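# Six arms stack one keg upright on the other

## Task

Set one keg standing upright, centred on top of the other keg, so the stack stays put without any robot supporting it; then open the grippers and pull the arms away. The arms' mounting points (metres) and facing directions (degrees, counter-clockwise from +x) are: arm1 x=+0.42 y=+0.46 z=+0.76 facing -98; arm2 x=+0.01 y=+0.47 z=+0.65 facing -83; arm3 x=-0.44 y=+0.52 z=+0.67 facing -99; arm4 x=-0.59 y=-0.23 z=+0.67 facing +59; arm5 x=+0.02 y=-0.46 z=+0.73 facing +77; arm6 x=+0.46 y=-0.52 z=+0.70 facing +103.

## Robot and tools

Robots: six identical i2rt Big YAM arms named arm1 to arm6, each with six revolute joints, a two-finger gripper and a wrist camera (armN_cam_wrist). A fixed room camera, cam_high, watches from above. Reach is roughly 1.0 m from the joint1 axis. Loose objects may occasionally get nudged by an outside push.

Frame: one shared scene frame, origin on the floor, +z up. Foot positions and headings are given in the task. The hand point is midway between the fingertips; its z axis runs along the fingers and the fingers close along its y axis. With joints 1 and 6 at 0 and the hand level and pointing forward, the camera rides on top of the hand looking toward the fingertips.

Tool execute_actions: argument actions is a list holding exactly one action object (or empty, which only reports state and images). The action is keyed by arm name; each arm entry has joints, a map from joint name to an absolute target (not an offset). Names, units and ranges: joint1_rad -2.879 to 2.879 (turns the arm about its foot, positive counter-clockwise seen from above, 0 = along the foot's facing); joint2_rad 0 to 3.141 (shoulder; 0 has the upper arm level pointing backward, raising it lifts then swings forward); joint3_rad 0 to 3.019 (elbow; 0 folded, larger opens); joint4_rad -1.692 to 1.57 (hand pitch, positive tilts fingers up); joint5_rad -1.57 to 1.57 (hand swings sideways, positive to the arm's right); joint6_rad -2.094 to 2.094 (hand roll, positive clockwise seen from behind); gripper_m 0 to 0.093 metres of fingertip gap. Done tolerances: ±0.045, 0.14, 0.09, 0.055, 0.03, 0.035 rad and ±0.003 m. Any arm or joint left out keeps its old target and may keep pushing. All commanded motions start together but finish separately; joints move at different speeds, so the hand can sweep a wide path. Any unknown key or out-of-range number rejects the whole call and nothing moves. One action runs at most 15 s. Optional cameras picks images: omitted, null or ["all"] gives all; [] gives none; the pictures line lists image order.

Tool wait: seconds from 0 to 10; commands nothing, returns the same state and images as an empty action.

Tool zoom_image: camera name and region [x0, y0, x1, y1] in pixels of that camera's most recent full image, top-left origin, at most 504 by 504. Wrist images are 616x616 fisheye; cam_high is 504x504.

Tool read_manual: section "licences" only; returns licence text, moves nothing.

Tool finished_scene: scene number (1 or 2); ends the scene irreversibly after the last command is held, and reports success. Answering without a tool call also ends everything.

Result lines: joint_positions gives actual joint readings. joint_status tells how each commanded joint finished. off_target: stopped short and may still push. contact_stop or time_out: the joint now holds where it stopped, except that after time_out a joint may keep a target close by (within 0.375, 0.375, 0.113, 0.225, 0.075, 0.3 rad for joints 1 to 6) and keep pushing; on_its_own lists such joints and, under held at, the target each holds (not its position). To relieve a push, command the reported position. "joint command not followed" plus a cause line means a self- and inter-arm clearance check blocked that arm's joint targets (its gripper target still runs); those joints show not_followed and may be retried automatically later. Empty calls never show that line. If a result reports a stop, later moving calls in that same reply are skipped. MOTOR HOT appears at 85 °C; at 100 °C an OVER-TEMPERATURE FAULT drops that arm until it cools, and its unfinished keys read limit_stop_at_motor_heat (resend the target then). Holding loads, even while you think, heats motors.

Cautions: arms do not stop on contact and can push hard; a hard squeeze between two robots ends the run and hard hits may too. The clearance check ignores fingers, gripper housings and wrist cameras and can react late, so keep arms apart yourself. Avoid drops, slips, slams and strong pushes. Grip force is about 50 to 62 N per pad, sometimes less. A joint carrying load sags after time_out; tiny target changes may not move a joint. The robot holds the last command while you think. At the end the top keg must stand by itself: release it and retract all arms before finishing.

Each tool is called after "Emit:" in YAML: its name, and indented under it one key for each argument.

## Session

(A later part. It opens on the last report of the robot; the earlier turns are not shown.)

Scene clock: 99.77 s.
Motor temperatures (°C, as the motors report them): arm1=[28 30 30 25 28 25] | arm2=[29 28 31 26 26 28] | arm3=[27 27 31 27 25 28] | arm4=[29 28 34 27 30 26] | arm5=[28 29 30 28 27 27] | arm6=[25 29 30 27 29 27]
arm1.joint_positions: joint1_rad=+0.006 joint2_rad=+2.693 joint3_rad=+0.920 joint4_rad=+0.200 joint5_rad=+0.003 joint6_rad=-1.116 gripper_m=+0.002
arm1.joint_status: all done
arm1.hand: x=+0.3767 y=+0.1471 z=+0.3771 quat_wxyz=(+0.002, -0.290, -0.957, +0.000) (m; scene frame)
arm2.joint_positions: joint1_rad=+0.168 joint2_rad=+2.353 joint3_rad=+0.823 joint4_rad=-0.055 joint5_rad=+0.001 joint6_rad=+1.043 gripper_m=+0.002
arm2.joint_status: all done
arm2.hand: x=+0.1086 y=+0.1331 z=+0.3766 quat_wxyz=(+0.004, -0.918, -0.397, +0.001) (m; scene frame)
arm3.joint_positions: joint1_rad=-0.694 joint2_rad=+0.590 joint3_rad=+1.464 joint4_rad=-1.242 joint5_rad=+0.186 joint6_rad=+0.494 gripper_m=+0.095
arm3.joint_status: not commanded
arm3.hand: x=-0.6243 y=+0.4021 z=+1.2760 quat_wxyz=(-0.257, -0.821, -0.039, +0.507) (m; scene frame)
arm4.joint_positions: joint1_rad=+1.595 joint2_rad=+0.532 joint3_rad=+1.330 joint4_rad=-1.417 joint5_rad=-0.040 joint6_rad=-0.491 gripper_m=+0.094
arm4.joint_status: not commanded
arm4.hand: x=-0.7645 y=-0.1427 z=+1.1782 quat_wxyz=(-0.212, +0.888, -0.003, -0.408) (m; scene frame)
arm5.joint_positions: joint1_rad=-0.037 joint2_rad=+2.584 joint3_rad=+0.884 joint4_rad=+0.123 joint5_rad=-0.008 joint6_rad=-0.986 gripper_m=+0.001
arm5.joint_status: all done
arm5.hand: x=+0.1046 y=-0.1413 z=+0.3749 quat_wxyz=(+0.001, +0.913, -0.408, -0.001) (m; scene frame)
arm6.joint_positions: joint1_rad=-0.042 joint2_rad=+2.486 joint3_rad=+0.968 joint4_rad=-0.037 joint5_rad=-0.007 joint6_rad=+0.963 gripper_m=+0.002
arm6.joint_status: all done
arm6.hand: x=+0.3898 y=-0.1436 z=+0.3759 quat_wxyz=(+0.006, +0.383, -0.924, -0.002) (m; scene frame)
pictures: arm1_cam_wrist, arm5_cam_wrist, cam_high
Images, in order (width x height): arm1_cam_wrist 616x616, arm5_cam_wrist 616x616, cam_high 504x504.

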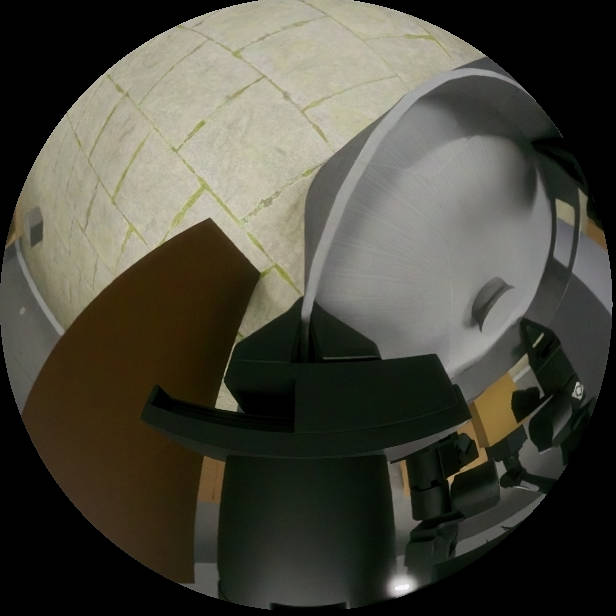

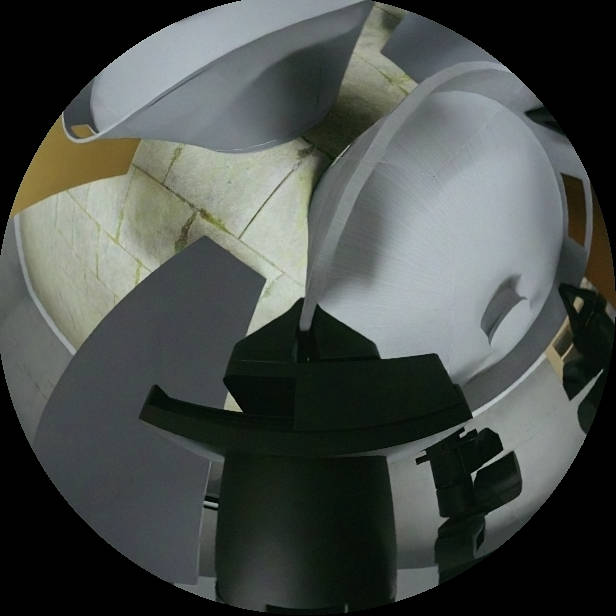

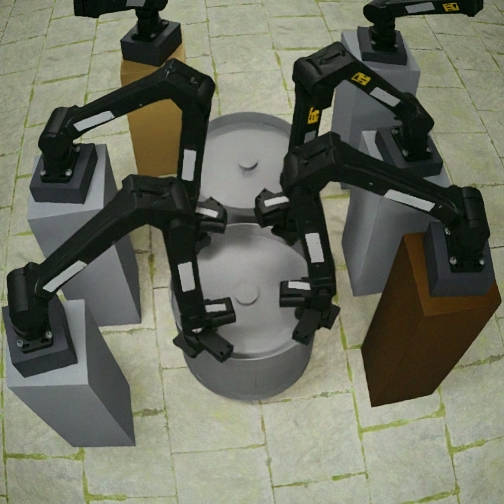

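Emit:
execute_actions:
  actions:
    - {"arm1":{"joints":{"joint2_rad":2.242,"joint3_rad":0.72,"joint4_rad":0.022}},"arm2":{"joints":{"joint2_rad":1.893,"joint3_rad":0.74,"joint4_rad":-0.334}},"arm5":{"joints":{"joint2_rad":2.128,"joint3_rad":0.712,"joint4_rad":-0.084}},"arm6":{"joints":{"joint2_rad":2.059,"joint3_rad":0.845,"joint4_rad":-0.274}}}
  cameras: []

Emit:
execute_actions:
  actions:
    - {"arm1":{"joints":{"joint2_rad":1.894,"joint3_rad":0.636,"joint4_rad":-0.236}},"arm2":{"joints":{"joint2_rad":1.599,"joint3_rad":0.764,"joint4_rad":-0.638}},"arm5":{"joints":{"joint2_rad":1.79,"joint3_rad":0.666,"joint4_rad":-0.364}},"arm6":{"joints":{"joint2_rad":1.772,"joint3_rad":0.83,"joint4_rad":-0.533}}}
  cameras: []

Emit:
execute_actions:
  actions:
    - {"arm1":{"joints":{"joint2_rad":1.528,"joint3_rad":0.66,"joint4_rad":-0.608}},"arm2":{"joints":{"joint2_rad":1.358,"joint3_rad":0.885,"joint4_rad":-0.985}},"arm5":{"joints":{"joint2_rad":1.461,"joint3_rad":0.724,"joint4_rad":-0.733}},"arm6":{"joints":{"joint2_rad":1.512,"joint3_rad":0.906,"joint4_rad":-0.855}}}
  cameras: ["arm2_cam_wrist","arm5_cam_wrist","cam_high"]

Scene clock: 111.30 s.
Motor temperatures (°C, as the motors report them): arm1=[28 31 30 25 28 25] | arm2=[29 29 30 26 26 28] | arm3=[27 27 31 27 25 28] | arm4=[29 28 35 27 30 26] | arm5=[28 30 30 28 27 27] | arm6=[25 30 29 27 29 27]
arm1.joint_positions: joint1_rad=+0.006 joint2_rad=+2.327 joint3_rad=+0.719 joint4_rad=+0.039 joint5_rad=+0.005 joint6_rad=-1.116 gripper_m=+0.002
arm1.joint_status: all done
arm1.hand: x=+0.3764 y=+0.1456 z=+0.4953 quat_wxyz=(+0.003, -0.290, -0.957, +0.002) (m; scene frame)
arm2.joint_positions: joint1_rad=+0.168 joint2_rad=+1.984 joint3_rad=+0.727 joint4_rad=-0.321 joint5_rad=-0.001 joint6_rad=+1.043 gripper_m=+0.002
arm2.joint_status: all done
arm2.hand: x=+0.1099 y=+0.1311 z=+0.4938 quat_wxyz=(+0.000, -0.918, -0.397, +0.000) (m; scene frame)
arm3.joint_positions: joint1_rad=-0.694 joint2_rad=+0.590 joint3_rad=+1.464 joint4_rad=-1.242 joint5_rad=+0.186 joint6_rad=+0.494 gripper_m=+0.095
arm3.joint_status: not commanded
arm3.hand: x=-0.6243 y=+0.4021 z=+1.2760 quat_wxyz=(-0.257, -0.821, -0.039, +0.507) (m; scene frame)
arm4.joint_positions: joint1_rad=+1.595 joint2_rad=+0.532 joint3_rad=+1.330 joint4_rad=-1.417 joint5_rad=-0.040 joint6_rad=-0.491 gripper_m=+0.094
arm4.joint_status: not commanded
arm4.hand: x=-0.7645 y=-0.1427 z=+1.1782 quat_wxyz=(-0.212, +0.888, -0.003, -0.408) (m; scene frame)
arm5.joint_positions: joint1_rad=-0.037 joint2_rad=+2.213 joint3_rad=+0.711 joint4_rad=-0.071 joint5_rad=-0.006 joint6_rad=-0.986 gripper_m=+0.001
arm5.joint_status: all done
arm5.hand: x=+0.1043 y=-0.1412 z=+0.4925 quat_wxyz=(-0.001, +0.913, -0.408, +0.000) (m; scene frame)
arm6.joint_positions: joint1_rad=-0.042 joint2_rad=+2.134 joint3_rad=+0.830 joint4_rad=-0.249 joint5_rad=-0.007 joint6_rad=+0.963 gripper_m=+0.002
arm6.joint_status: all done
arm6.hand: x=+0.3902 y=-0.1429 z=+0.4958 quat_wxyz=(+0.006, +0.383, -0.924, -0.003) (m; scene frame)
pictures: none
No camera images: the call's "cameras" was empty. Leave "cameras" out to get every camera's image.

Scene clock: 112.40 s.
Motor temperatures (°C, as the motors report them): arm1=[28 31 30 25 28 25] | arm2=[29 29 31 26 26 28] | arm3=[27 27 31 27 25 28] | arm4=[29 28 35 27 30 26] | arm5=[28 30 30 28 27 27] | arm6=[25 30 29 27 29 27]
arm1.joint_positions: joint1_rad=+0.004 joint2_rad=+1.970 joint3_rad=+0.619 joint4_rad=-0.215 joint5_rad=+0.007 joint6_rad=-1.119 gripper_m=+0.002
arm1.joint_status: all done
arm1.hand: x=+0.3757 y=+0.1474 z=+0.5977 quat_wxyz=(+0.004, -0.289, -0.957, +0.003) (m; scene frame)
arm2.joint_positions: joint1_rad=+0.168 joint2_rad=+1.681 joint3_rad=+0.728 joint4_rad=-0.620 joint5_rad=-0.002 joint6_rad=+1.043 gripper_m=+0.002
arm2.joint_status: all done
arm2.hand: x=+0.1098 y=+0.1321 z=+0.5953 quat_wxyz=(-0.003, -0.918, -0.397, +0.000) (m; scene frame)
arm3.joint_positions: joint1_rad=-0.694 joint2_rad=+0.590 joint3_rad=+1.464 joint4_rad=-1.242 joint5_rad=+0.186 joint6_rad=+0.494 gripper_m=+0.095
arm3.joint_status: not commanded
arm3.hand: x=-0.6243 y=+0.4021 z=+1.2760 quat_wxyz=(-0.257, -0.821, -0.039, +0.507) (m; scene frame)
arm4.joint_positions: joint1_rad=+1.595 joint2_rad=+0.532 joint3_rad=+1.330 joint4_rad=-1.417 joint5_rad=-0.040 joint6_rad=-0.491 gripper_m=+0.094
arm4.joint_status: not commanded
arm4.hand: x=-0.7645 y=-0.1427 z=+1.1782 quat_wxyz=(-0.212, +0.888, -0.003, -0.408) (m; scene frame)
arm5.joint_positions: joint1_rad=-0.037 joint2_rad=+1.871 joint3_rad=+0.650 joint4_rad=-0.347 joint5_rad=-0.007 joint6_rad=-0.986 gripper_m=+0.001
arm5.joint_status: all done
arm5.hand: x=+0.1039 y=-0.1397 z=+0.5939 quat_wxyz=(-0.004, +0.913, -0.408, -0.001) (m; scene frame)
arm6.joint_positions: joint1_rad=-0.042 joint2_rad=+1.835 joint3_rad=+0.798 joint4_rad=-0.512 joint5_rad=-0.008 joint6_rad=+0.963 gripper_m=+0.002
arm6.joint_status: all done
arm6.hand: x=+0.3905 y=-0.1419 z=+0.5993 quat_wxyz=(+0.006, +0.383, -0.924, -0.005) (m; scene frame)
pictures: none
No camera images: the call's "cameras" was empty. Leave "cameras" out to get every camera's image.

Scene clock: 113.50 s.
Motor temperatures (°C, as the motors report them): arm1=[28 31 30 25 28 25] | arm2=[29 29 31 26 26 28] | arm3=[27 27 31 27 25 28] | arm4=[29 28 35 27 30 26] | arm5=[28 31 30 28 27 27] | arm6=[25 30 30 27 30 27]
arm1.joint_positions: joint1_rad=+0.004 joint2_rad=+1.607 joint3_rad=+0.620 joint4_rad=-0.567 joint5_rad=+0.009 joint6_rad=-1.119 gripper_m=+0.002
arm1.joint_status: all done
arm1.hand: x=+0.3749 y=+0.1448 z=+0.7055 quat_wxyz=(+0.004, -0.289, -0.957, +0.010) (m; scene frame)
arm2.joint_positions: joint1_rad=+0.166 joint2_rad=+1.439 joint3_rad=+0.823 joint4_rad=-0.941 joint5_rad=-0.001 joint6_rad=+1.043 gripper_m=+0.002
arm2.joint_status: all done
arm2.hand: x=+0.1098 y=+0.1303 z=+0.7010 quat_wxyz=(-0.010, -0.918, -0.396, +0.002) (m; scene frame)
arm3.joint_positions: joint1_rad=-0.694 joint2_rad=+0.590 joint3_rad=+1.464 joint4_rad=-1.242 joint5_rad=+0.186 joint6_rad=+0.494 gripper_m=+0.095
arm3.joint_status: not commanded
arm3.hand: x=-0.6243 y=+0.4021 z=+1.2760 quat_wxyz=(-0.257, -0.821, -0.039, +0.507) (m; scene frame)
arm4.joint_positions: joint1_rad=+1.595 joint2_rad=+0.532 joint3_rad=+1.330 joint4_rad=-1.417 joint5_rad=-0.040 joint6_rad=-0.491 gripper_m=+0.094
arm4.joint_status: not commanded
arm4.hand: x=-0.7645 y=-0.1427 z=+1.1782 quat_wxyz=(-0.212, +0.888, -0.003, -0.408) (m; scene frame)
arm5.joint_positions: joint1_rad=-0.037 joint2_rad=+1.537 joint3_rad=+0.669 joint4_rad=-0.684 joint5_rad=-0.008 joint6_rad=-0.984 gripper_m=+0.001
arm5.joint_status: all done
arm5.hand: x=+0.1026 y=-0.1419 z=+0.7005 quat_wxyz=(-0.011, +0.913, -0.409, -0.003) (m; scene frame)
arm6.joint_positions: joint1_rad=-0.039 joint2_rad=+1.560 joint3_rad=+0.839 joint4_rad=-0.821 joint5_rad=-0.012 joint6_rad=+0.963 gripper_m=+0.002
arm6.joint_status: all done
arm6.hand: x=+0.3902 y=-0.1467 z=+0.7079 quat_wxyz=(+0.007, +0.384, -0.923, -0.010) (m; scene frame)
pictures: arm2_cam_wrist, arm5_cam_wrist, cam_high
Images, in order (width x height): arm2_cam_wrist 616x616, arm5_cam_wrist 616x616, cam_high 504x504.

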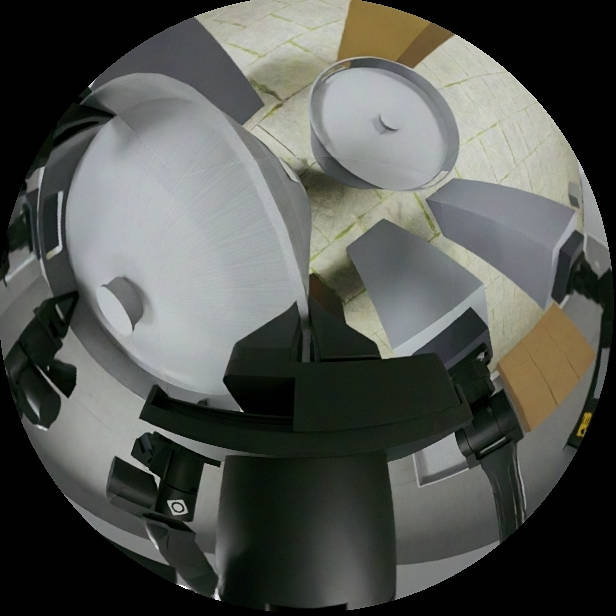

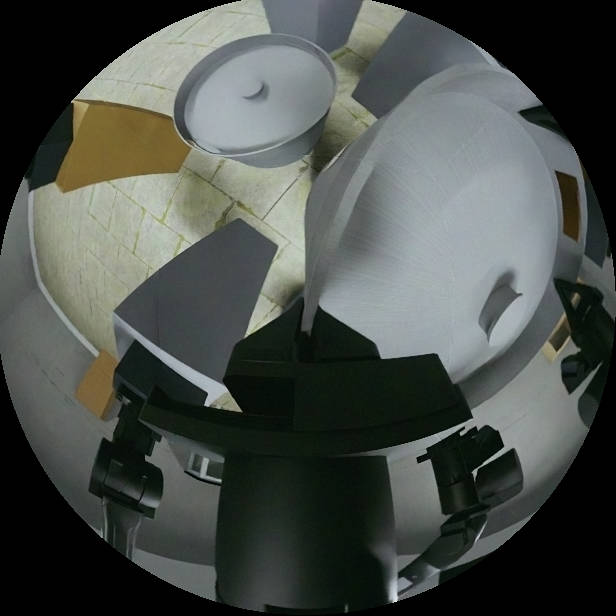

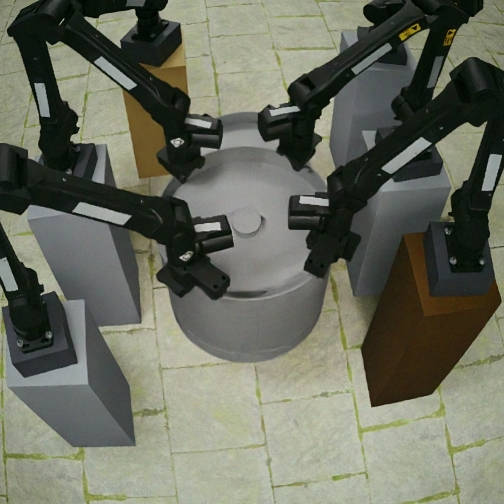

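Emit:
execute_actions:
  actions:
    - {"arm1":{"joints":{"joint1_rad":-0.361,"joint2_rad":1.574,"joint3_rad":0.743,"joint4_rad":-0.627,"joint6_rad":-1.481}},"arm2":{"joints":{"joint1_rad":-0.187,"joint2_rad":1.286,"joint3_rad":0.826,"joint4_rad":-0.984,"joint6_rad":0.69}},"arm5":{"joints":{"joint1_rad":0.332,"joint2_rad":1.467,"joint3_rad":0.75,"joint4_rad":-0.735,"joint6_rad":-0.615}},"arm6":{"joints":{"joint1_rad":0.225,"joint2_rad":1.607,"joint3_rad":1.074,"joint4_rad":-0.892,"joint6_rad":1.228}}}
  cameras: []

Emit:
execute_actions:
  actions:
    - {"arm1":{"joints":{"joint1_rad":-0.641,"joint2_rad":1.676,"joint3_rad":0.92,"joint4_rad":-0.685,"joint6_rad":-1.761}},"arm2":{"joints":{"joint1_rad":-0.545,"joint2_rad":1.323,"joint3_rad":0.866,"joint4_rad":-0.984,"joint6_rad":0.332}},"arm5":{"joints":{"joint1_rad":0.646,"joint2_rad":1.557,"joint3_rad":0.878,"joint4_rad":-0.763,"joint6_rad":-0.301}},"arm6":{"joints":{"joint1_rad":0.425,"joint2_rad":1.751,"joint3_rad":1.314,"joint4_rad":-0.967,"joint6_rad":1.428}}}
  cameras: ["arm2_cam_wrist","arm5_cam_wrist","cam_high"]

Scene clock: 140.30 s.
Motor temperatures (°C, as the motors report them): arm1=[28 31 33 25 28 25] | arm2=[29 29 38 26 26 28] | arm3=[27 27 31 27 25 28] | arm4=[29 28 35 27 30 26] | arm5=[28 31 33 28 27 27] | arm6=[25 29 34 27 30 27]
arm1.joint_positions: joint1_rad=-0.370 joint2_rad=+1.653 joint3_rad=+0.694 joint4_rad=-0.590 joint5_rad=+0.015 joint6_rad=-1.505 gripper_m=+0.002
arm1.joint_status: all done
arm1.hand: x=+0.2492 y=+0.1599 z=+0.7075 quat_wxyz=(+0.010, -0.283, -0.959, +0.010) (m; scene frame)
arm2.joint_positions: joint1_rad=-0.184 joint2_rad=+1.382 joint3_rad=+0.779 joint4_rad=-0.978 joint5_rad=-0.002 joint6_rad=+0.681 gripper_m=+0.002
arm2.joint_status: all done
arm2.hand: x=-0.0113 y=+0.1417 z=+0.7055 quat_wxyz=(+0.001, -0.916, -0.401, -0.002) (m; scene frame)
arm3.joint_positions: joint1_rad=-0.694 joint2_rad=+0.590 joint3_rad=+1.464 joint4_rad=-1.242 joint5_rad=+0.186 joint6_rad=+0.494 gripper_m=+0.095
arm3.joint_status: not commanded
arm3.hand: x=-0.6243 y=+0.4021 z=+1.2760 quat_wxyz=(-0.257, -0.821, -0.039, +0.507) (m; scene frame)
arm4.joint_positions: joint1_rad=+1.595 joint2_rad=+0.532 joint3_rad=+1.330 joint4_rad=-1.417 joint5_rad=-0.040 joint6_rad=-0.491 gripper_m=+0.094
arm4.joint_status: not commanded
arm4.hand: x=-0.7645 y=-0.1427 z=+1.1782 quat_wxyz=(-0.212, +0.888, -0.003, -0.408) (m; scene frame)
arm5.joint_positions: joint1_rad=+0.329 joint2_rad=+1.547 joint3_rad=+0.684 joint4_rad=-0.690 joint5_rad=-0.006 joint6_rad=-0.621 gripper_m=+0.001
arm5.joint_status: all done
arm5.hand: x=-0.0168 y=-0.1288 z=+0.7002 quat_wxyz=(-0.009, +0.913, -0.408, -0.004) (m; scene frame)
arm6.joint_positions: joint1_rad=+0.234 joint2_rad=+1.679 joint3_rad=+0.992 joint4_rad=-0.852 joint5_rad=-0.012 joint6_rad=+1.226 gripper_m=+0.002
arm6.joint_status: all done
arm6.hand: x=+0.2688 y=-0.1312 z=+0.7076 quat_wxyz=(+0.011, +0.389, -0.921, -0.010) (m; scene frame)
pictures: none
No camera images: the call's "cameras" was empty. Leave "cameras" out to get every camera's image.

Scene clock: 141.60 s.
Motor temperatures (°C, as the motors report them): arm1=[28 31 34 25 28 25] | arm2=[29 29 38 26 26 28] | arm3=[27 27 31 27 25 28] | arm4=[29 28 35 27 30 26] | arm5=[28 31 34 28 27 27] | arm6=[25 29 34 27 30 27]
arm1.joint_positions: joint1_rad=-0.650 joint2_rad=+1.764 joint3_rad=+0.866 joint4_rad=-0.653 joint5_rad=+0.013 joint6_rad=-1.777 gripper_m=+0.002
arm1.joint_status: all done
arm1.hand: x=+0.1314 y=+0.1774 z=+0.7082 quat_wxyz=(+0.011, -0.287, -0.958, +0.006) (m; scene frame)
arm2.joint_positions: joint1_rad=-0.535 joint2_rad=+1.396 joint3_rad=+0.793 joint4_rad=-0.968 joint5_rad=-0.005 joint6_rad=+0.335 gripper_m=+0.002
arm2.joint_status: all done
arm2.hand: x=-0.1257 y=+0.1616 z=+0.7053 quat_wxyz=(-0.005, -0.917, -0.399, -0.001) (m; scene frame)
arm3.joint_positions: joint1_rad=-0.694 joint2_rad=+0.590 joint3_rad=+1.464 joint4_rad=-1.242 joint5_rad=+0.186 joint6_rad=+0.494 gripper_m=+0.095
arm3.joint_status: not commanded
arm3.hand: x=-0.6243 y=+0.4021 z=+1.2760 quat_wxyz=(-0.257, -0.821, -0.039, +0.507) (m; scene frame)
arm4.joint_positions: joint1_rad=+1.595 joint2_rad=+0.532 joint3_rad=+1.330 joint4_rad=-1.417 joint5_rad=-0.040 joint6_rad=-0.491 gripper_m=+0.094
arm4.joint_status: not commanded
arm4.hand: x=-0.7645 y=-0.1427 z=+1.1782 quat_wxyz=(-0.212, +0.888, -0.003, -0.408) (m; scene frame)
arm5.joint_positions: joint1_rad=+0.636 joint2_rad=+1.645 joint3_rad=+0.823 joint4_rad=-0.723 joint5_rad=-0.002 joint6_rad=-0.307 gripper_m=+0.001
arm5.joint_status: all done
arm5.hand: x=-0.1351 y=-0.1087 z=+0.7026 quat_wxyz=(-0.011, +0.912, -0.411, -0.008) (m; scene frame)
arm6.joint_positions: joint1_rad=+0.432 joint2_rad=+1.839 joint3_rad=+1.234 joint4_rad=-0.932 joint5_rad=-0.010 joint6_rad=+1.430 gripper_m=+0.002
arm6.joint_status: all done
arm6.hand: x=+0.1497 y=-0.1153 z=+0.7109 quat_wxyz=(+0.014, +0.386, -0.922, -0.009) (m; scene frame)
pictures: arm2_cam_wrist, arm5_cam_wrist, cam_high
Images, in order (width x height): arm2_cam_wrist 616x616, arm5_cam_wrist 616x616, cam_high 504x504.

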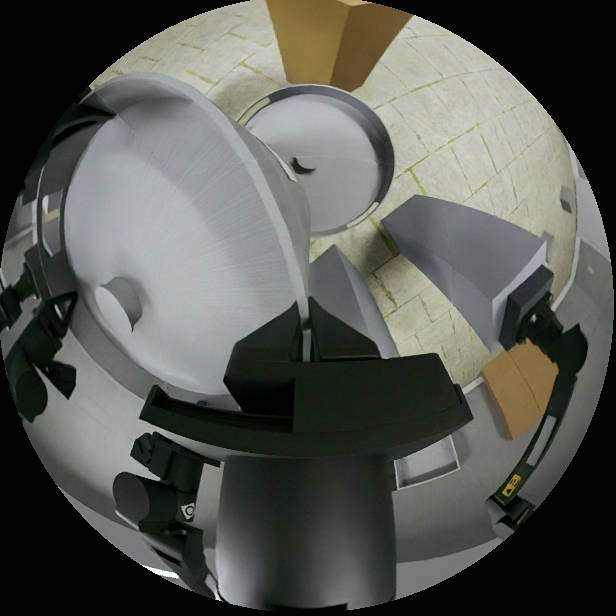

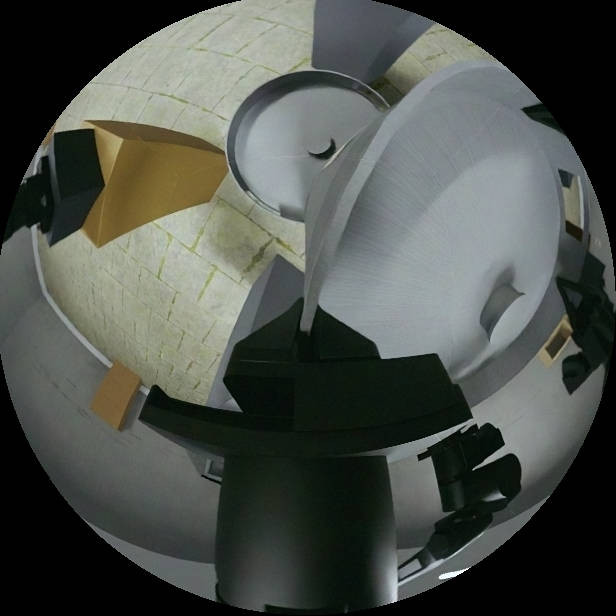

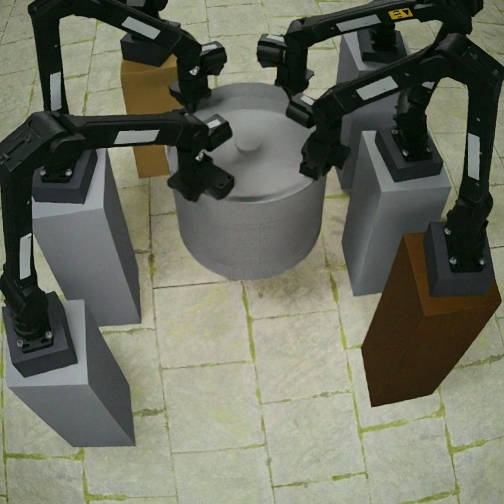

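Emit:
execute_actions:
  actions:
    - {"arm1":{"joints":{"joint1_rad":-0.838,"joint2_rad":1.819,"joint3_rad":1.19,"joint4_rad":-0.788,"joint6_rad":-1.958}},"arm2":{"joints":{"joint1_rad":-0.841,"joint2_rad":1.446,"joint3_rad":1.02,"joint4_rad":-0.995,"joint6_rad":0.036}},"arm5":{"joints":{"joint1_rad":0.878,"joint2_rad":1.69,"joint3_rad":1.105,"joint4_rad":-0.829,"joint6_rad":-0.069}},"arm6":{"joints":{"joint1_rad":0.57,"joint2_rad":1.94,"joint3_rad":1.655,"joint4_rad":-1.094,"joint6_rad":1.573}}}
  cameras: []

Emit:
execute_actions:
  actions:
    - {"arm1":{"joints":{"joint1_rad":-0.972,"joint2_rad":1.986,"joint3_rad":1.533,"joint4_rad":-0.934,"joint6_rad":-2.09}},"arm2":{"joints":{"joint1_rad":-1.052,"joint2_rad":1.611,"joint3_rad":1.25,"joint4_rad":-1.042,"joint6_rad":-0.175}},"arm5":{"joints":{"joint1_rad":1.037,"joint2_rad":1.858,"joint3_rad":1.41,"joint4_rad":-0.943,"joint6_rad":0.09}},"arm6":{"joints":{"joint1_rad":0.675,"joint2_rad":2.18,"joint3_rad":2.118,"joint4_rad":-1.295,"joint6_rad":1.678}}}

Scene clock: 152.13 s.
Motor temperatures (°C, as the motors report them): arm1=[28 32 35 25 28 25] | arm2=[29 29 40 26 26 28] | arm3=[27 27 32 27 25 28] | arm4=[29 28 35 27 30 26] | arm5=[28 31 34 28 27 27] | arm6=[25 31 35 27 30 27]
arm1.joint_positions: joint1_rad=-0.849 joint2_rad=+1.933 joint3_rad=+1.129 joint4_rad=-0.751 joint5_rad=+0.010 joint6_rad=-1.977 gripper_m=+0.002
arm1.joint_status: all done
arm1.hand: x=+0.0110 y=+0.1932 z=+0.7037 quat_wxyz=(+0.009, -0.287, -0.958, +0.003) (m; scene frame)
arm2.joint_positions: joint1_rad=-0.834 joint2_rad=+1.541 joint3_rad=+0.935 joint4_rad=-0.979 joint5_rad=-0.003 joint6_rad=+0.035 gripper_m=+0.002
arm2.joint_status: all done
arm2.hand: x=-0.2445 y=+0.1763 z=+0.7002 quat_wxyz=(-0.002, -0.917, -0.399, -0.006) (m; scene frame)
arm3.joint_positions: joint1_rad=-0.694 joint2_rad=+0.590 joint3_rad=+1.464 joint4_rad=-1.242 joint5_rad=+0.186 joint6_rad=+0.494 gripper_m=+0.095
arm3.joint_status: not commanded
arm3.hand: x=-0.6243 y=+0.4021 z=+1.2760 quat_wxyz=(-0.257, -0.821, -0.039, +0.507) (m; scene frame)
arm4.joint_positions: joint1_rad=+1.595 joint2_rad=+0.532 joint3_rad=+1.330 joint4_rad=-1.417 joint5_rad=-0.040 joint6_rad=-0.491 gripper_m=+0.094
arm4.joint_status: not commanded
arm4.hand: x=-0.7645 y=-0.1427 z=+1.1782 quat_wxyz=(-0.212, +0.888, -0.003, -0.408) (m; scene frame)
arm5.joint_positions: joint1_rad=+0.866 joint2_rad=+1.803 joint3_rad=+1.046 joint4_rad=-0.791 joint5_rad=+0.000 joint6_rad=-0.077 gripper_m=+0.001
arm5.joint_status: all done
arm5.hand: x=-0.2553 y=-0.0940 z=+0.6994 quat_wxyz=(-0.008, +0.912, -0.411, -0.007) (m; scene frame)
arm6.joint_positions: joint1_rad=+0.578 joint2_rad=+2.045 joint3_rad=+1.562 joint4_rad=-1.061 joint5_rad=-0.008 joint6_rad=+1.576 gripper_m=+0.002
arm6.joint_status: joint3_rad time_out (moved +0.328 of +0.421); the others done
arm6.on_its_own: joint3_rad reads +1.562 and still pushes toward +1.655 since a time_out
arm6.hand: x=+0.0302 y=-0.1016 z=+0.7095 quat_wxyz=(+0.013, +0.386, -0.923, -0.005) (m; scene frame)
pictures: none
No camera images: the call's "cameras" was empty. Leave "cameras" out to get every camera's image.

not run: a stop came earlier in this reply.

Emit:
execute_actions:
  actions:
    - {"arm1":{"joints":{"joint1_rad":-0.965,"joint2_rad":1.975,"joint3_rad":1.533,"joint4_rad":-0.94,"joint6_rad":-2.085}},"arm2":{"joints":{"joint1_rad":-1.055,"joint2_rad":1.598,"joint3_rad":1.255,"joint4_rad":-1.045,"joint6_rad":-0.175}},"arm5":{"joints":{"joint1_rad":1.04,"joint2_rad":1.842,"joint3_rad":1.41,"joint4_rad":-0.95,"joint6_rad":0.09}},"arm6":{"joints":{"joint1_rad":0.67,"joint2_rad":2.185,"joint3_rad":2.112,"joint4_rad":-1.3,"joint6_rad":1.675}}}

Scene clock: 158.63 s.
Motor temperatures (°C, as the motors report them): arm1=[28 33 37 25 28 25] | arm2=[29 30 42 26 26 28] | arm3=[27 27 32 27 25 28] | arm4=[29 28 36 27 30 26] | arm5=[28 32 35 28 27 27] | arm6=[25 32 37 27 30 27]
arm1.joint_positions: joint1_rad=-0.978 joint2_rad=+2.114 joint3_rad=+1.447 joint4_rad=-0.889 joint5_rad=+0.006 joint6_rad=-2.105 gripper_m=+0.002
arm1.joint_status: all done
arm1.hand: x=-0.1011 y=+0.2070 z=+0.7013 quat_wxyz=(+0.008, -0.287, -0.958, +0.003) (m; scene frame)
arm2.joint_positions: joint1_rad=-1.039 joint2_rad=+1.718 joint3_rad=+1.149 joint4_rad=-1.024 joint5_rad=-0.006 joint6_rad=-0.170 gripper_m=+0.002
arm2.joint_status: joint3_rad time_out (moved +0.214 of +0.320); the others done
arm2.on_its_own: joint3_rad reads +1.149 and still pushes toward +1.255 since a time_out
arm2.hand: x=-0.3561 y=+0.1903 z=+0.6960 quat_wxyz=(-0.004, -0.917, -0.399, -0.010) (m; scene frame)
arm3.joint_positions: joint1_rad=-0.694 joint2_rad=+0.590 joint3_rad=+1.464 joint4_rad=-1.242 joint5_rad=+0.186 joint6_rad=+0.494 gripper_m=+0.095
arm3.joint_status: not commanded
arm3.hand: x=-0.6243 y=+0.4021 z=+1.2760 quat_wxyz=(-0.257, -0.821, -0.039, +0.507) (m; scene frame)
arm4.joint_positions: joint1_rad=+1.595 joint2_rad=+0.532 joint3_rad=+1.330 joint4_rad=-1.417 joint5_rad=-0.040 joint6_rad=-0.491 gripper_m=+0.094
arm4.joint_status: not commanded
arm4.hand: x=-0.7645 y=-0.1427 z=+1.1782 quat_wxyz=(-0.212, +0.888, -0.003, -0.408) (m; scene frame)
arm5.joint_positions: joint1_rad=+1.019 joint2_rad=+1.979 joint3_rad=+1.329 joint4_rad=-0.904 joint5_rad=+0.004 joint6_rad=+0.077 gripper_m=+0.001
arm5.joint_status: all done
arm5.hand: x=-0.3682 y=-0.0809 z=+0.6979 quat_wxyz=(-0.007, +0.911, -0.412, -0.005) (m; scene frame)
arm6.joint_positions: joint1_rad=+0.680 joint2_rad=+2.289 joint3_rad=+1.992 joint4_rad=-1.260 joint5_rad=-0.004 joint6_rad=+1.679 gripper_m=+0.002
arm6.joint_status: joint3_rad time_out (moved +0.431 of +0.550); the others done
arm6.on_its_own: joint3_rad reads +1.992 and still pushes toward +2.105 since a time_out
arm6.hand: x=-0.0811 y=-0.0903 z=+0.7100 quat_wxyz=(+0.010, +0.386, -0.923, +0.001) (m; scene frame)
pictures: arm1_cam_wrist, arm2_cam_wrist, arm3_cam_wrist, arm4_cam_wrist, arm5_cam_wrist, arm6_cam_wrist, cam_high
Images, in order (width x height): arm1_cam_wrist 616x616, arm2_cam_wrist 616x616, arm3_cam_wrist 616x616, arm4_cam_wrist 616x616, arm5_cam_wrist 616x616, arm6_cam_wrist 616x616, cam_high 504x504.

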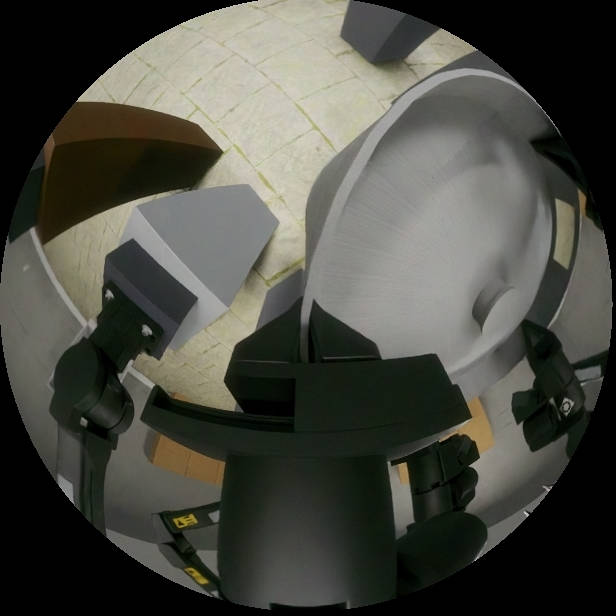

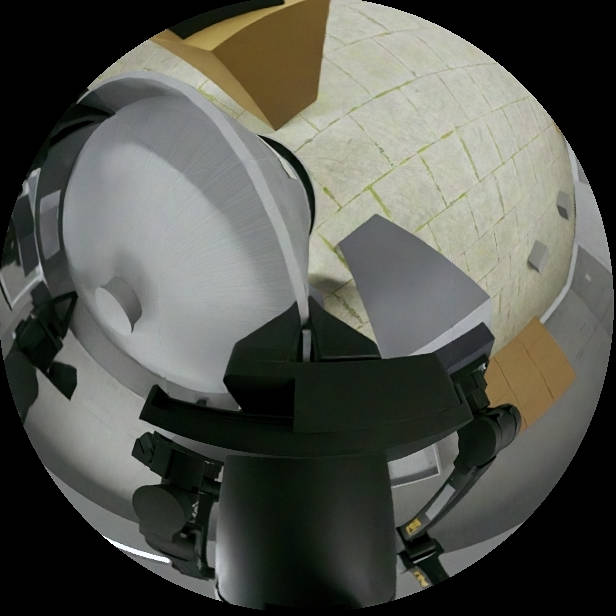

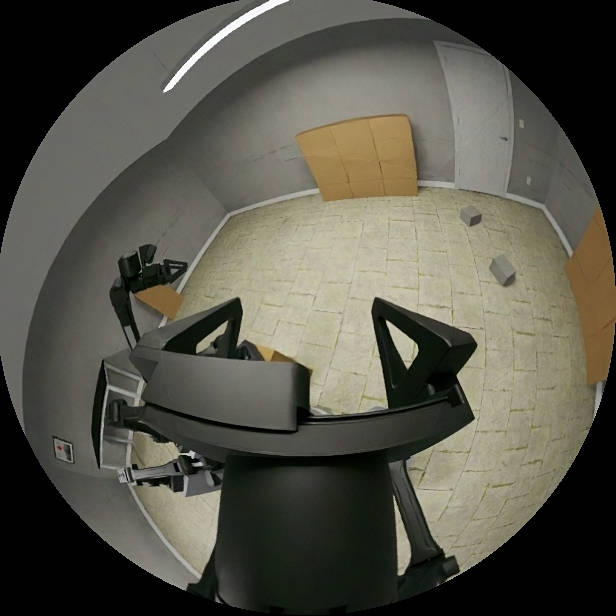

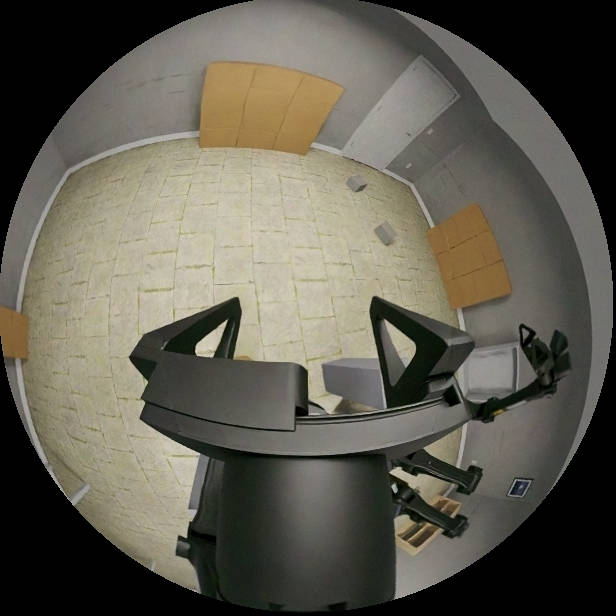

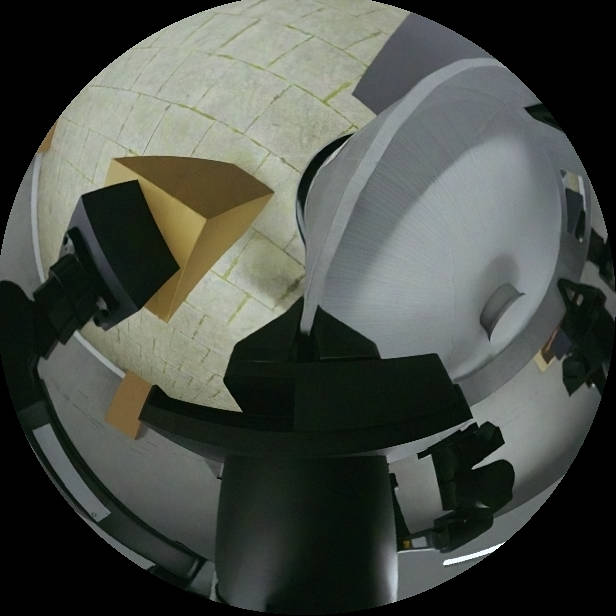

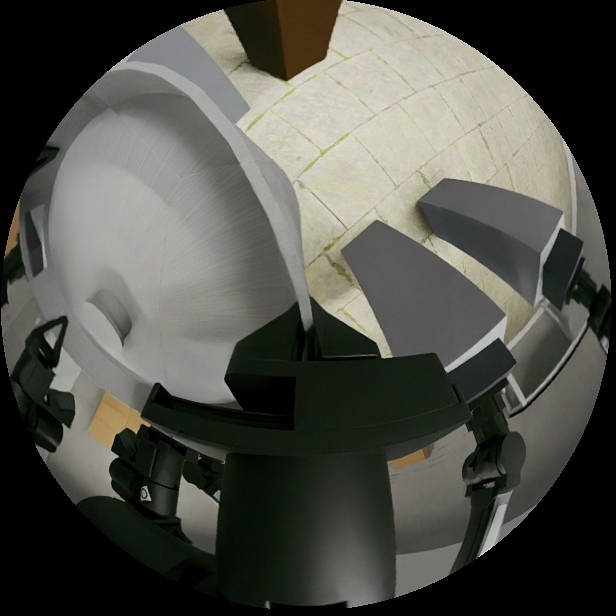

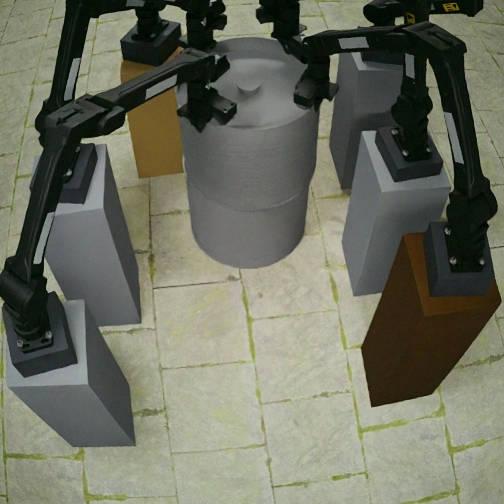

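Emit:
execute_actions:
  actions:
    - {"arm1":{"joints":{"joint1_rad":-0.973,"joint2_rad":2.035,"joint3_rad":1.59,"joint4_rad":-0.936,"joint6_rad":-2.093}},"arm2":{"joints":{"joint1_rad":-1.072,"joint2_rad":1.649,"joint3_rad":1.29,"joint4_rad":-1.03,"joint6_rad":-0.192}},"arm5":{"joints":{"joint1_rad":1.066,"joint2_rad":1.883,"joint3_rad":1.437,"joint4_rad":-0.936,"joint6_rad":0.116}},"arm6":{"joints":{"joint1_rad":0.688,"joint2_rad":2.243,"joint3_rad":2.144,"joint4_rad":-1.28,"joint6_rad":1.693}}}
  cameras: ["arm1_cam_wrist","arm2_cam_wrist","arm5_cam_wrist","arm6_cam_wrist","cam_high"]

Scene clock: 169.73 s.
Motor temperatures (°C, as the motors report them): arm1=[28 35 40 25 28 25] | arm2=[29 31 45 26 26 28] | arm3=[27 27 32 27 25 28] | arm4=[29 28 36 27 30 26] | arm5=[28 34 37 28 27 27] | arm6=[25 34 39 27 30 27]
arm1.joint_positions: joint1_rad=-0.978 joint2_rad=+2.144 joint3_rad=+1.467 joint4_rad=-0.892 joint5_rad=+0.006 joint6_rad=-2.108 gripper_m=+0.002
arm1.joint_status: joint3_rad time_out (moved +0.020 of +0.143); the others done
arm1.on_its_own: joint3_rad reads +1.467 and still pushes toward +1.580 since a time_out
arm1.hand: x=-0.1042 y=+0.2058 z=+0.6908 quat_wxyz=(+0.003, -0.286, -0.958, -0.001) (m; scene frame)
arm2.joint_positions: joint1_rad=-1.040 joint2_rad=+1.754 joint3_rad=+1.151 joint4_rad=-1.008 joint5_rad=-0.007 joint6_rad=-0.175 gripper_m=+0.002
arm2.joint_status: joint3_rad time_out (moved +0.002 of +0.141); the others done
arm2.on_its_own: joint3_rad reads +1.151 and still pushes toward +1.264 since a time_out
arm2.hand: x=-0.3576 y=+0.1894 z=+0.6806 quat_wxyz=(-0.002, -0.916, -0.401, -0.019) (m; scene frame)
arm3.joint_positions: joint1_rad=-0.694 joint2_rad=+0.590 joint3_rad=+1.464 joint4_rad=-1.242 joint5_rad=+0.186 joint6_rad=+0.494 gripper_m=+0.095
arm3.joint_status: not commanded
arm3.hand: x=-0.6243 y=+0.4021 z=+1.2760 quat_wxyz=(-0.257, -0.821, -0.039, +0.507) (m; scene frame)
arm4.joint_positions: joint1_rad=+1.595 joint2_rad=+0.532 joint3_rad=+1.330 joint4_rad=-1.417 joint5_rad=-0.040 joint6_rad=-0.491 gripper_m=+0.094
arm4.joint_status: not commanded
arm4.hand: x=-0.7645 y=-0.1427 z=+1.1782 quat_wxyz=(-0.212, +0.888, -0.003, -0.408) (m; scene frame)
arm5.joint_positions: joint1_rad=+1.026 joint2_rad=+2.010 joint3_rad=+1.329 joint4_rad=-0.885 joint5_rad=+0.010 joint6_rad=+0.084 gripper_m=+0.001
arm5.joint_status: joint3_rad time_out (moved +0.001 of +0.108); the others done
arm5.on_its_own: joint3_rad reads +1.329 and still pushes toward +1.437 since a time_out
arm5.hand: x=-0.3699 y=-0.0831 z=+0.6816 quat_wxyz=(-0.008, +0.911, -0.411, +0.002) (m; scene frame)
arm6.joint_positions: joint1_rad=+0.684 joint2_rad=+2.316 joint3_rad=+2.008 joint4_rad=-1.262 joint5_rad=+0.002 joint6_rad=+1.682 gripper_m=+0.003
arm6.joint_status: joint3_rad time_out (moved +0.015 of +0.152); the others done
arm6.on_its_own: joint3_rad reads +2.008 and still pushes toward +2.120 since a time_out
arm6.hand: x=-0.0835 y=-0.0909 z=+0.6977 quat_wxyz=(+0.003, +0.386, -0.922, +0.005) (m; scene frame)
pictures: arm1_cam_wrist, arm2_cam_wrist, arm5_cam_wrist, arm6_cam_wrist, cam_high
Images, in order (width x height): arm1_cam_wrist 616x616, arm2_cam_wrist 616x616, arm5_cam_wrist 616x616, arm6_cam_wrist 616x616, cam_high 504x504.

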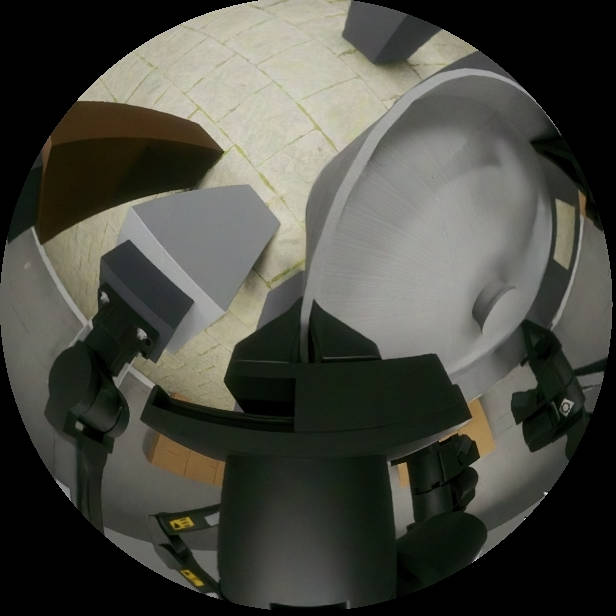

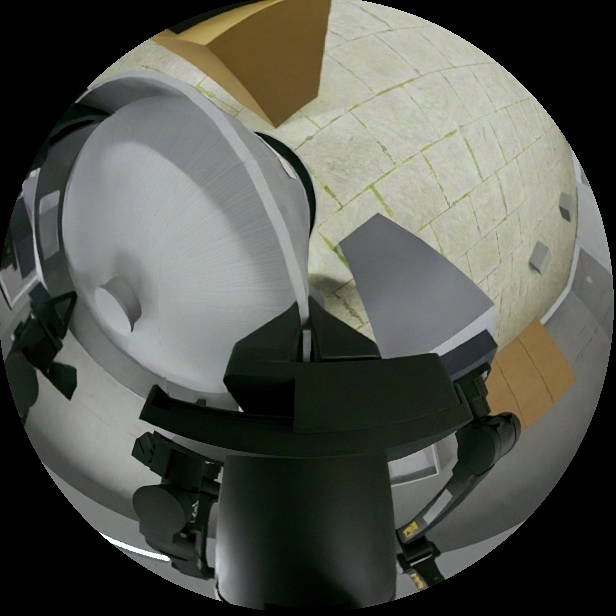

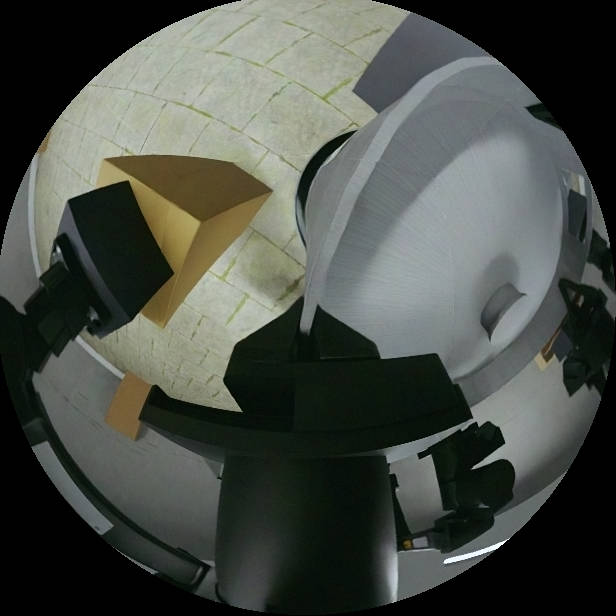

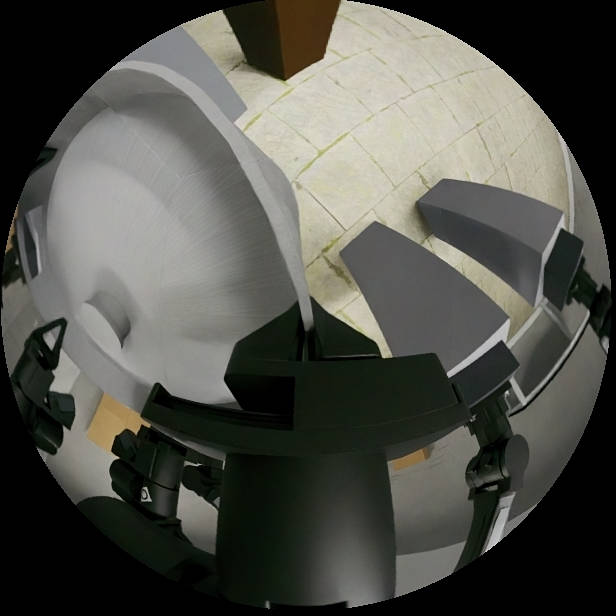

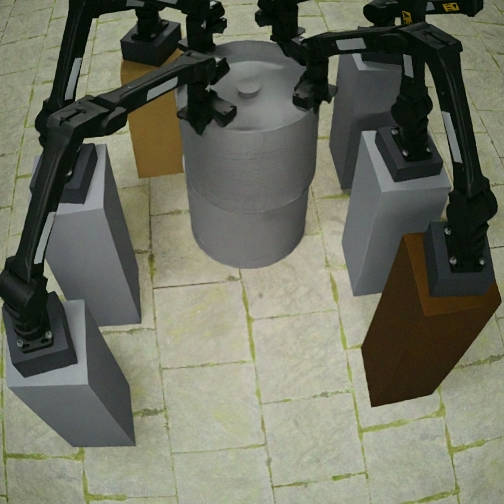

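Emit:
execute_actions:
  actions:
    - {"arm1":{"joints":{"joint2_rad":1.94,"joint4_rad":-1.0}},"arm2":{"joints":{"joint2_rad":1.549,"joint4_rad":-1.11}},"arm5":{"joints":{"joint2_rad":1.793,"joint4_rad":-1.01}},"arm6":{"joints":{"joint2_rad":2.165,"joint4_rad":-1.34}}}
  cameras: []

Emit:
execute_actions:
  actions:
    - {"arm1":{"joints":{"joint1_rad":-0.979,"joint2_rad":1.975,"joint3_rad":1.617,"joint4_rad":-1.013}},"arm2":{"joints":{"joint1_rad":-1.07,"joint2_rad":1.598,"joint3_rad":1.341,"joint4_rad":-1.119}},"arm5":{"joints":{"joint1_rad":1.066,"joint2_rad":1.823,"joint3_rad":1.463,"joint4_rad":-1.011}},"arm6":{"joints":{"joint1_rad":0.695,"joint2_rad":2.219,"joint3_rad":2.219,"joint4_rad":-1.376,"joint6_rad":1.698}}}
  cameras: ["arm1_cam_wrist","arm2_cam_wrist","arm5_cam_wrist","arm6_cam_wrist","cam_high"]

Scene clock: 184.10 s.
Motor temperatures (°C, as the motors report them): arm1=[28 36 45 25 28 25] | arm2=[29 32 48 26 26 28] | arm3=[27 27 32 27 25 28] | arm4=[29 28 36 27 30 26] | arm5=[28 36 40 28 27 27] | arm6=[25 35 41 27 30 27]
arm1.joint_positions: joint1_rad=-0.976 joint2_rad=+2.107 joint3_rad=+1.470 joint4_rad=-0.947 joint5_rad=-0.002 joint6_rad=-2.101 gripper_m=+0.002
arm1.joint_status: joint2_rad time_out (moved -0.037 of -0.204); the others done
arm1.on_its_own: joint2_rad reads +2.107 and still pushes toward +1.940 since a time_out; joint3_rad reads +1.470 and still pushes toward +1.580 since a time_out
arm1.hand: x=-0.0984 y=+0.2059 z=+0.7123 quat_wxyz=(-0.005, -0.288, -0.958, -0.003) (m; scene frame)
arm2.joint_positions: joint1_rad=-1.040 joint2_rad=+1.709 joint3_rad=+1.151 joint4_rad=-1.046 joint5_rad=-0.017 joint6_rad=-0.172 gripper_m=+0.002
arm2.joint_status: joint2_rad time_out (moved -0.045 of -0.205); joint4_rad time_out (moved -0.038 of -0.102)
arm2.on_its_own: joint2_rad reads +1.709 and still pushes toward +1.549 since a time_out; joint3_rad reads +1.151 and still pushes toward +1.264 since a time_out; joint4_rad reads -1.046 and still pushes toward -1.110 since a time_out
arm2.hand: x=-0.3524 y=+0.1913 z=+0.7008 quat_wxyz=(-0.008, -0.917, -0.399, -0.017) (m; scene frame)
arm3.joint_positions: joint1_rad=-0.694 joint2_rad=+0.590 joint3_rad=+1.464 joint4_rad=-1.242 joint5_rad=+0.186 joint6_rad=+0.494 gripper_m=+0.095
arm3.joint_status: not commanded
arm3.hand: x=-0.6243 y=+0.4021 z=+1.2760 quat_wxyz=(-0.257, -0.821, -0.039, +0.507) (m; scene frame)
arm4.joint_positions: joint1_rad=+1.595 joint2_rad=+0.532 joint3_rad=+1.330 joint4_rad=-1.417 joint5_rad=-0.040 joint6_rad=-0.491 gripper_m=+0.094
arm4.joint_status: not commanded
arm4.hand: x=-0.7645 y=-0.1427 z=+1.1782 quat_wxyz=(-0.212, +0.888, -0.003, -0.408) (m; scene frame)
arm5.joint_positions: joint1_rad=+1.022 joint2_rad=+1.973 joint3_rad=+1.337 joint4_rad=-0.934 joint5_rad=+0.018 joint6_rad=+0.084 gripper_m=+0.001
arm5.joint_status: joint2_rad time_out (moved -0.038 of -0.217); joint4_rad time_out (moved -0.049 of -0.125)
arm5.on_its_own: joint2_rad reads +1.973 and still pushes toward +1.793 since a time_out; joint3_rad reads +1.337 and still pushes toward +1.437 since a time_out; joint4_rad reads -0.934 and still pushes toward -1.010 since a time_out
arm5.hand: x=-0.3658 y=-0.0822 z=+0.7034 quat_wxyz=(-0.011, +0.911, -0.413, +0.005) (m; scene frame)
arm6.joint_positions: joint1_rad=+0.682 joint2_rad=+2.281 joint3_rad=+2.008 joint4_rad=-1.299 joint5_rad=+0.004 joint6_rad=+1.685 gripper_m=+0.002
arm6.joint_status: all done
arm6.on_its_own: joint3_rad reads +2.008 and still pushes toward +2.120 since a time_out
arm6.hand: x=-0.0789 y=-0.0925 z=+0.7211 quat_wxyz=(+0.002, +0.384, -0.923, +0.005) (m; scene frame)
pictures: none
No camera images: the call's "cameras" was empty. Leave "cameras" out to get every camera's image.

not run: a stop came earlier in this reply.


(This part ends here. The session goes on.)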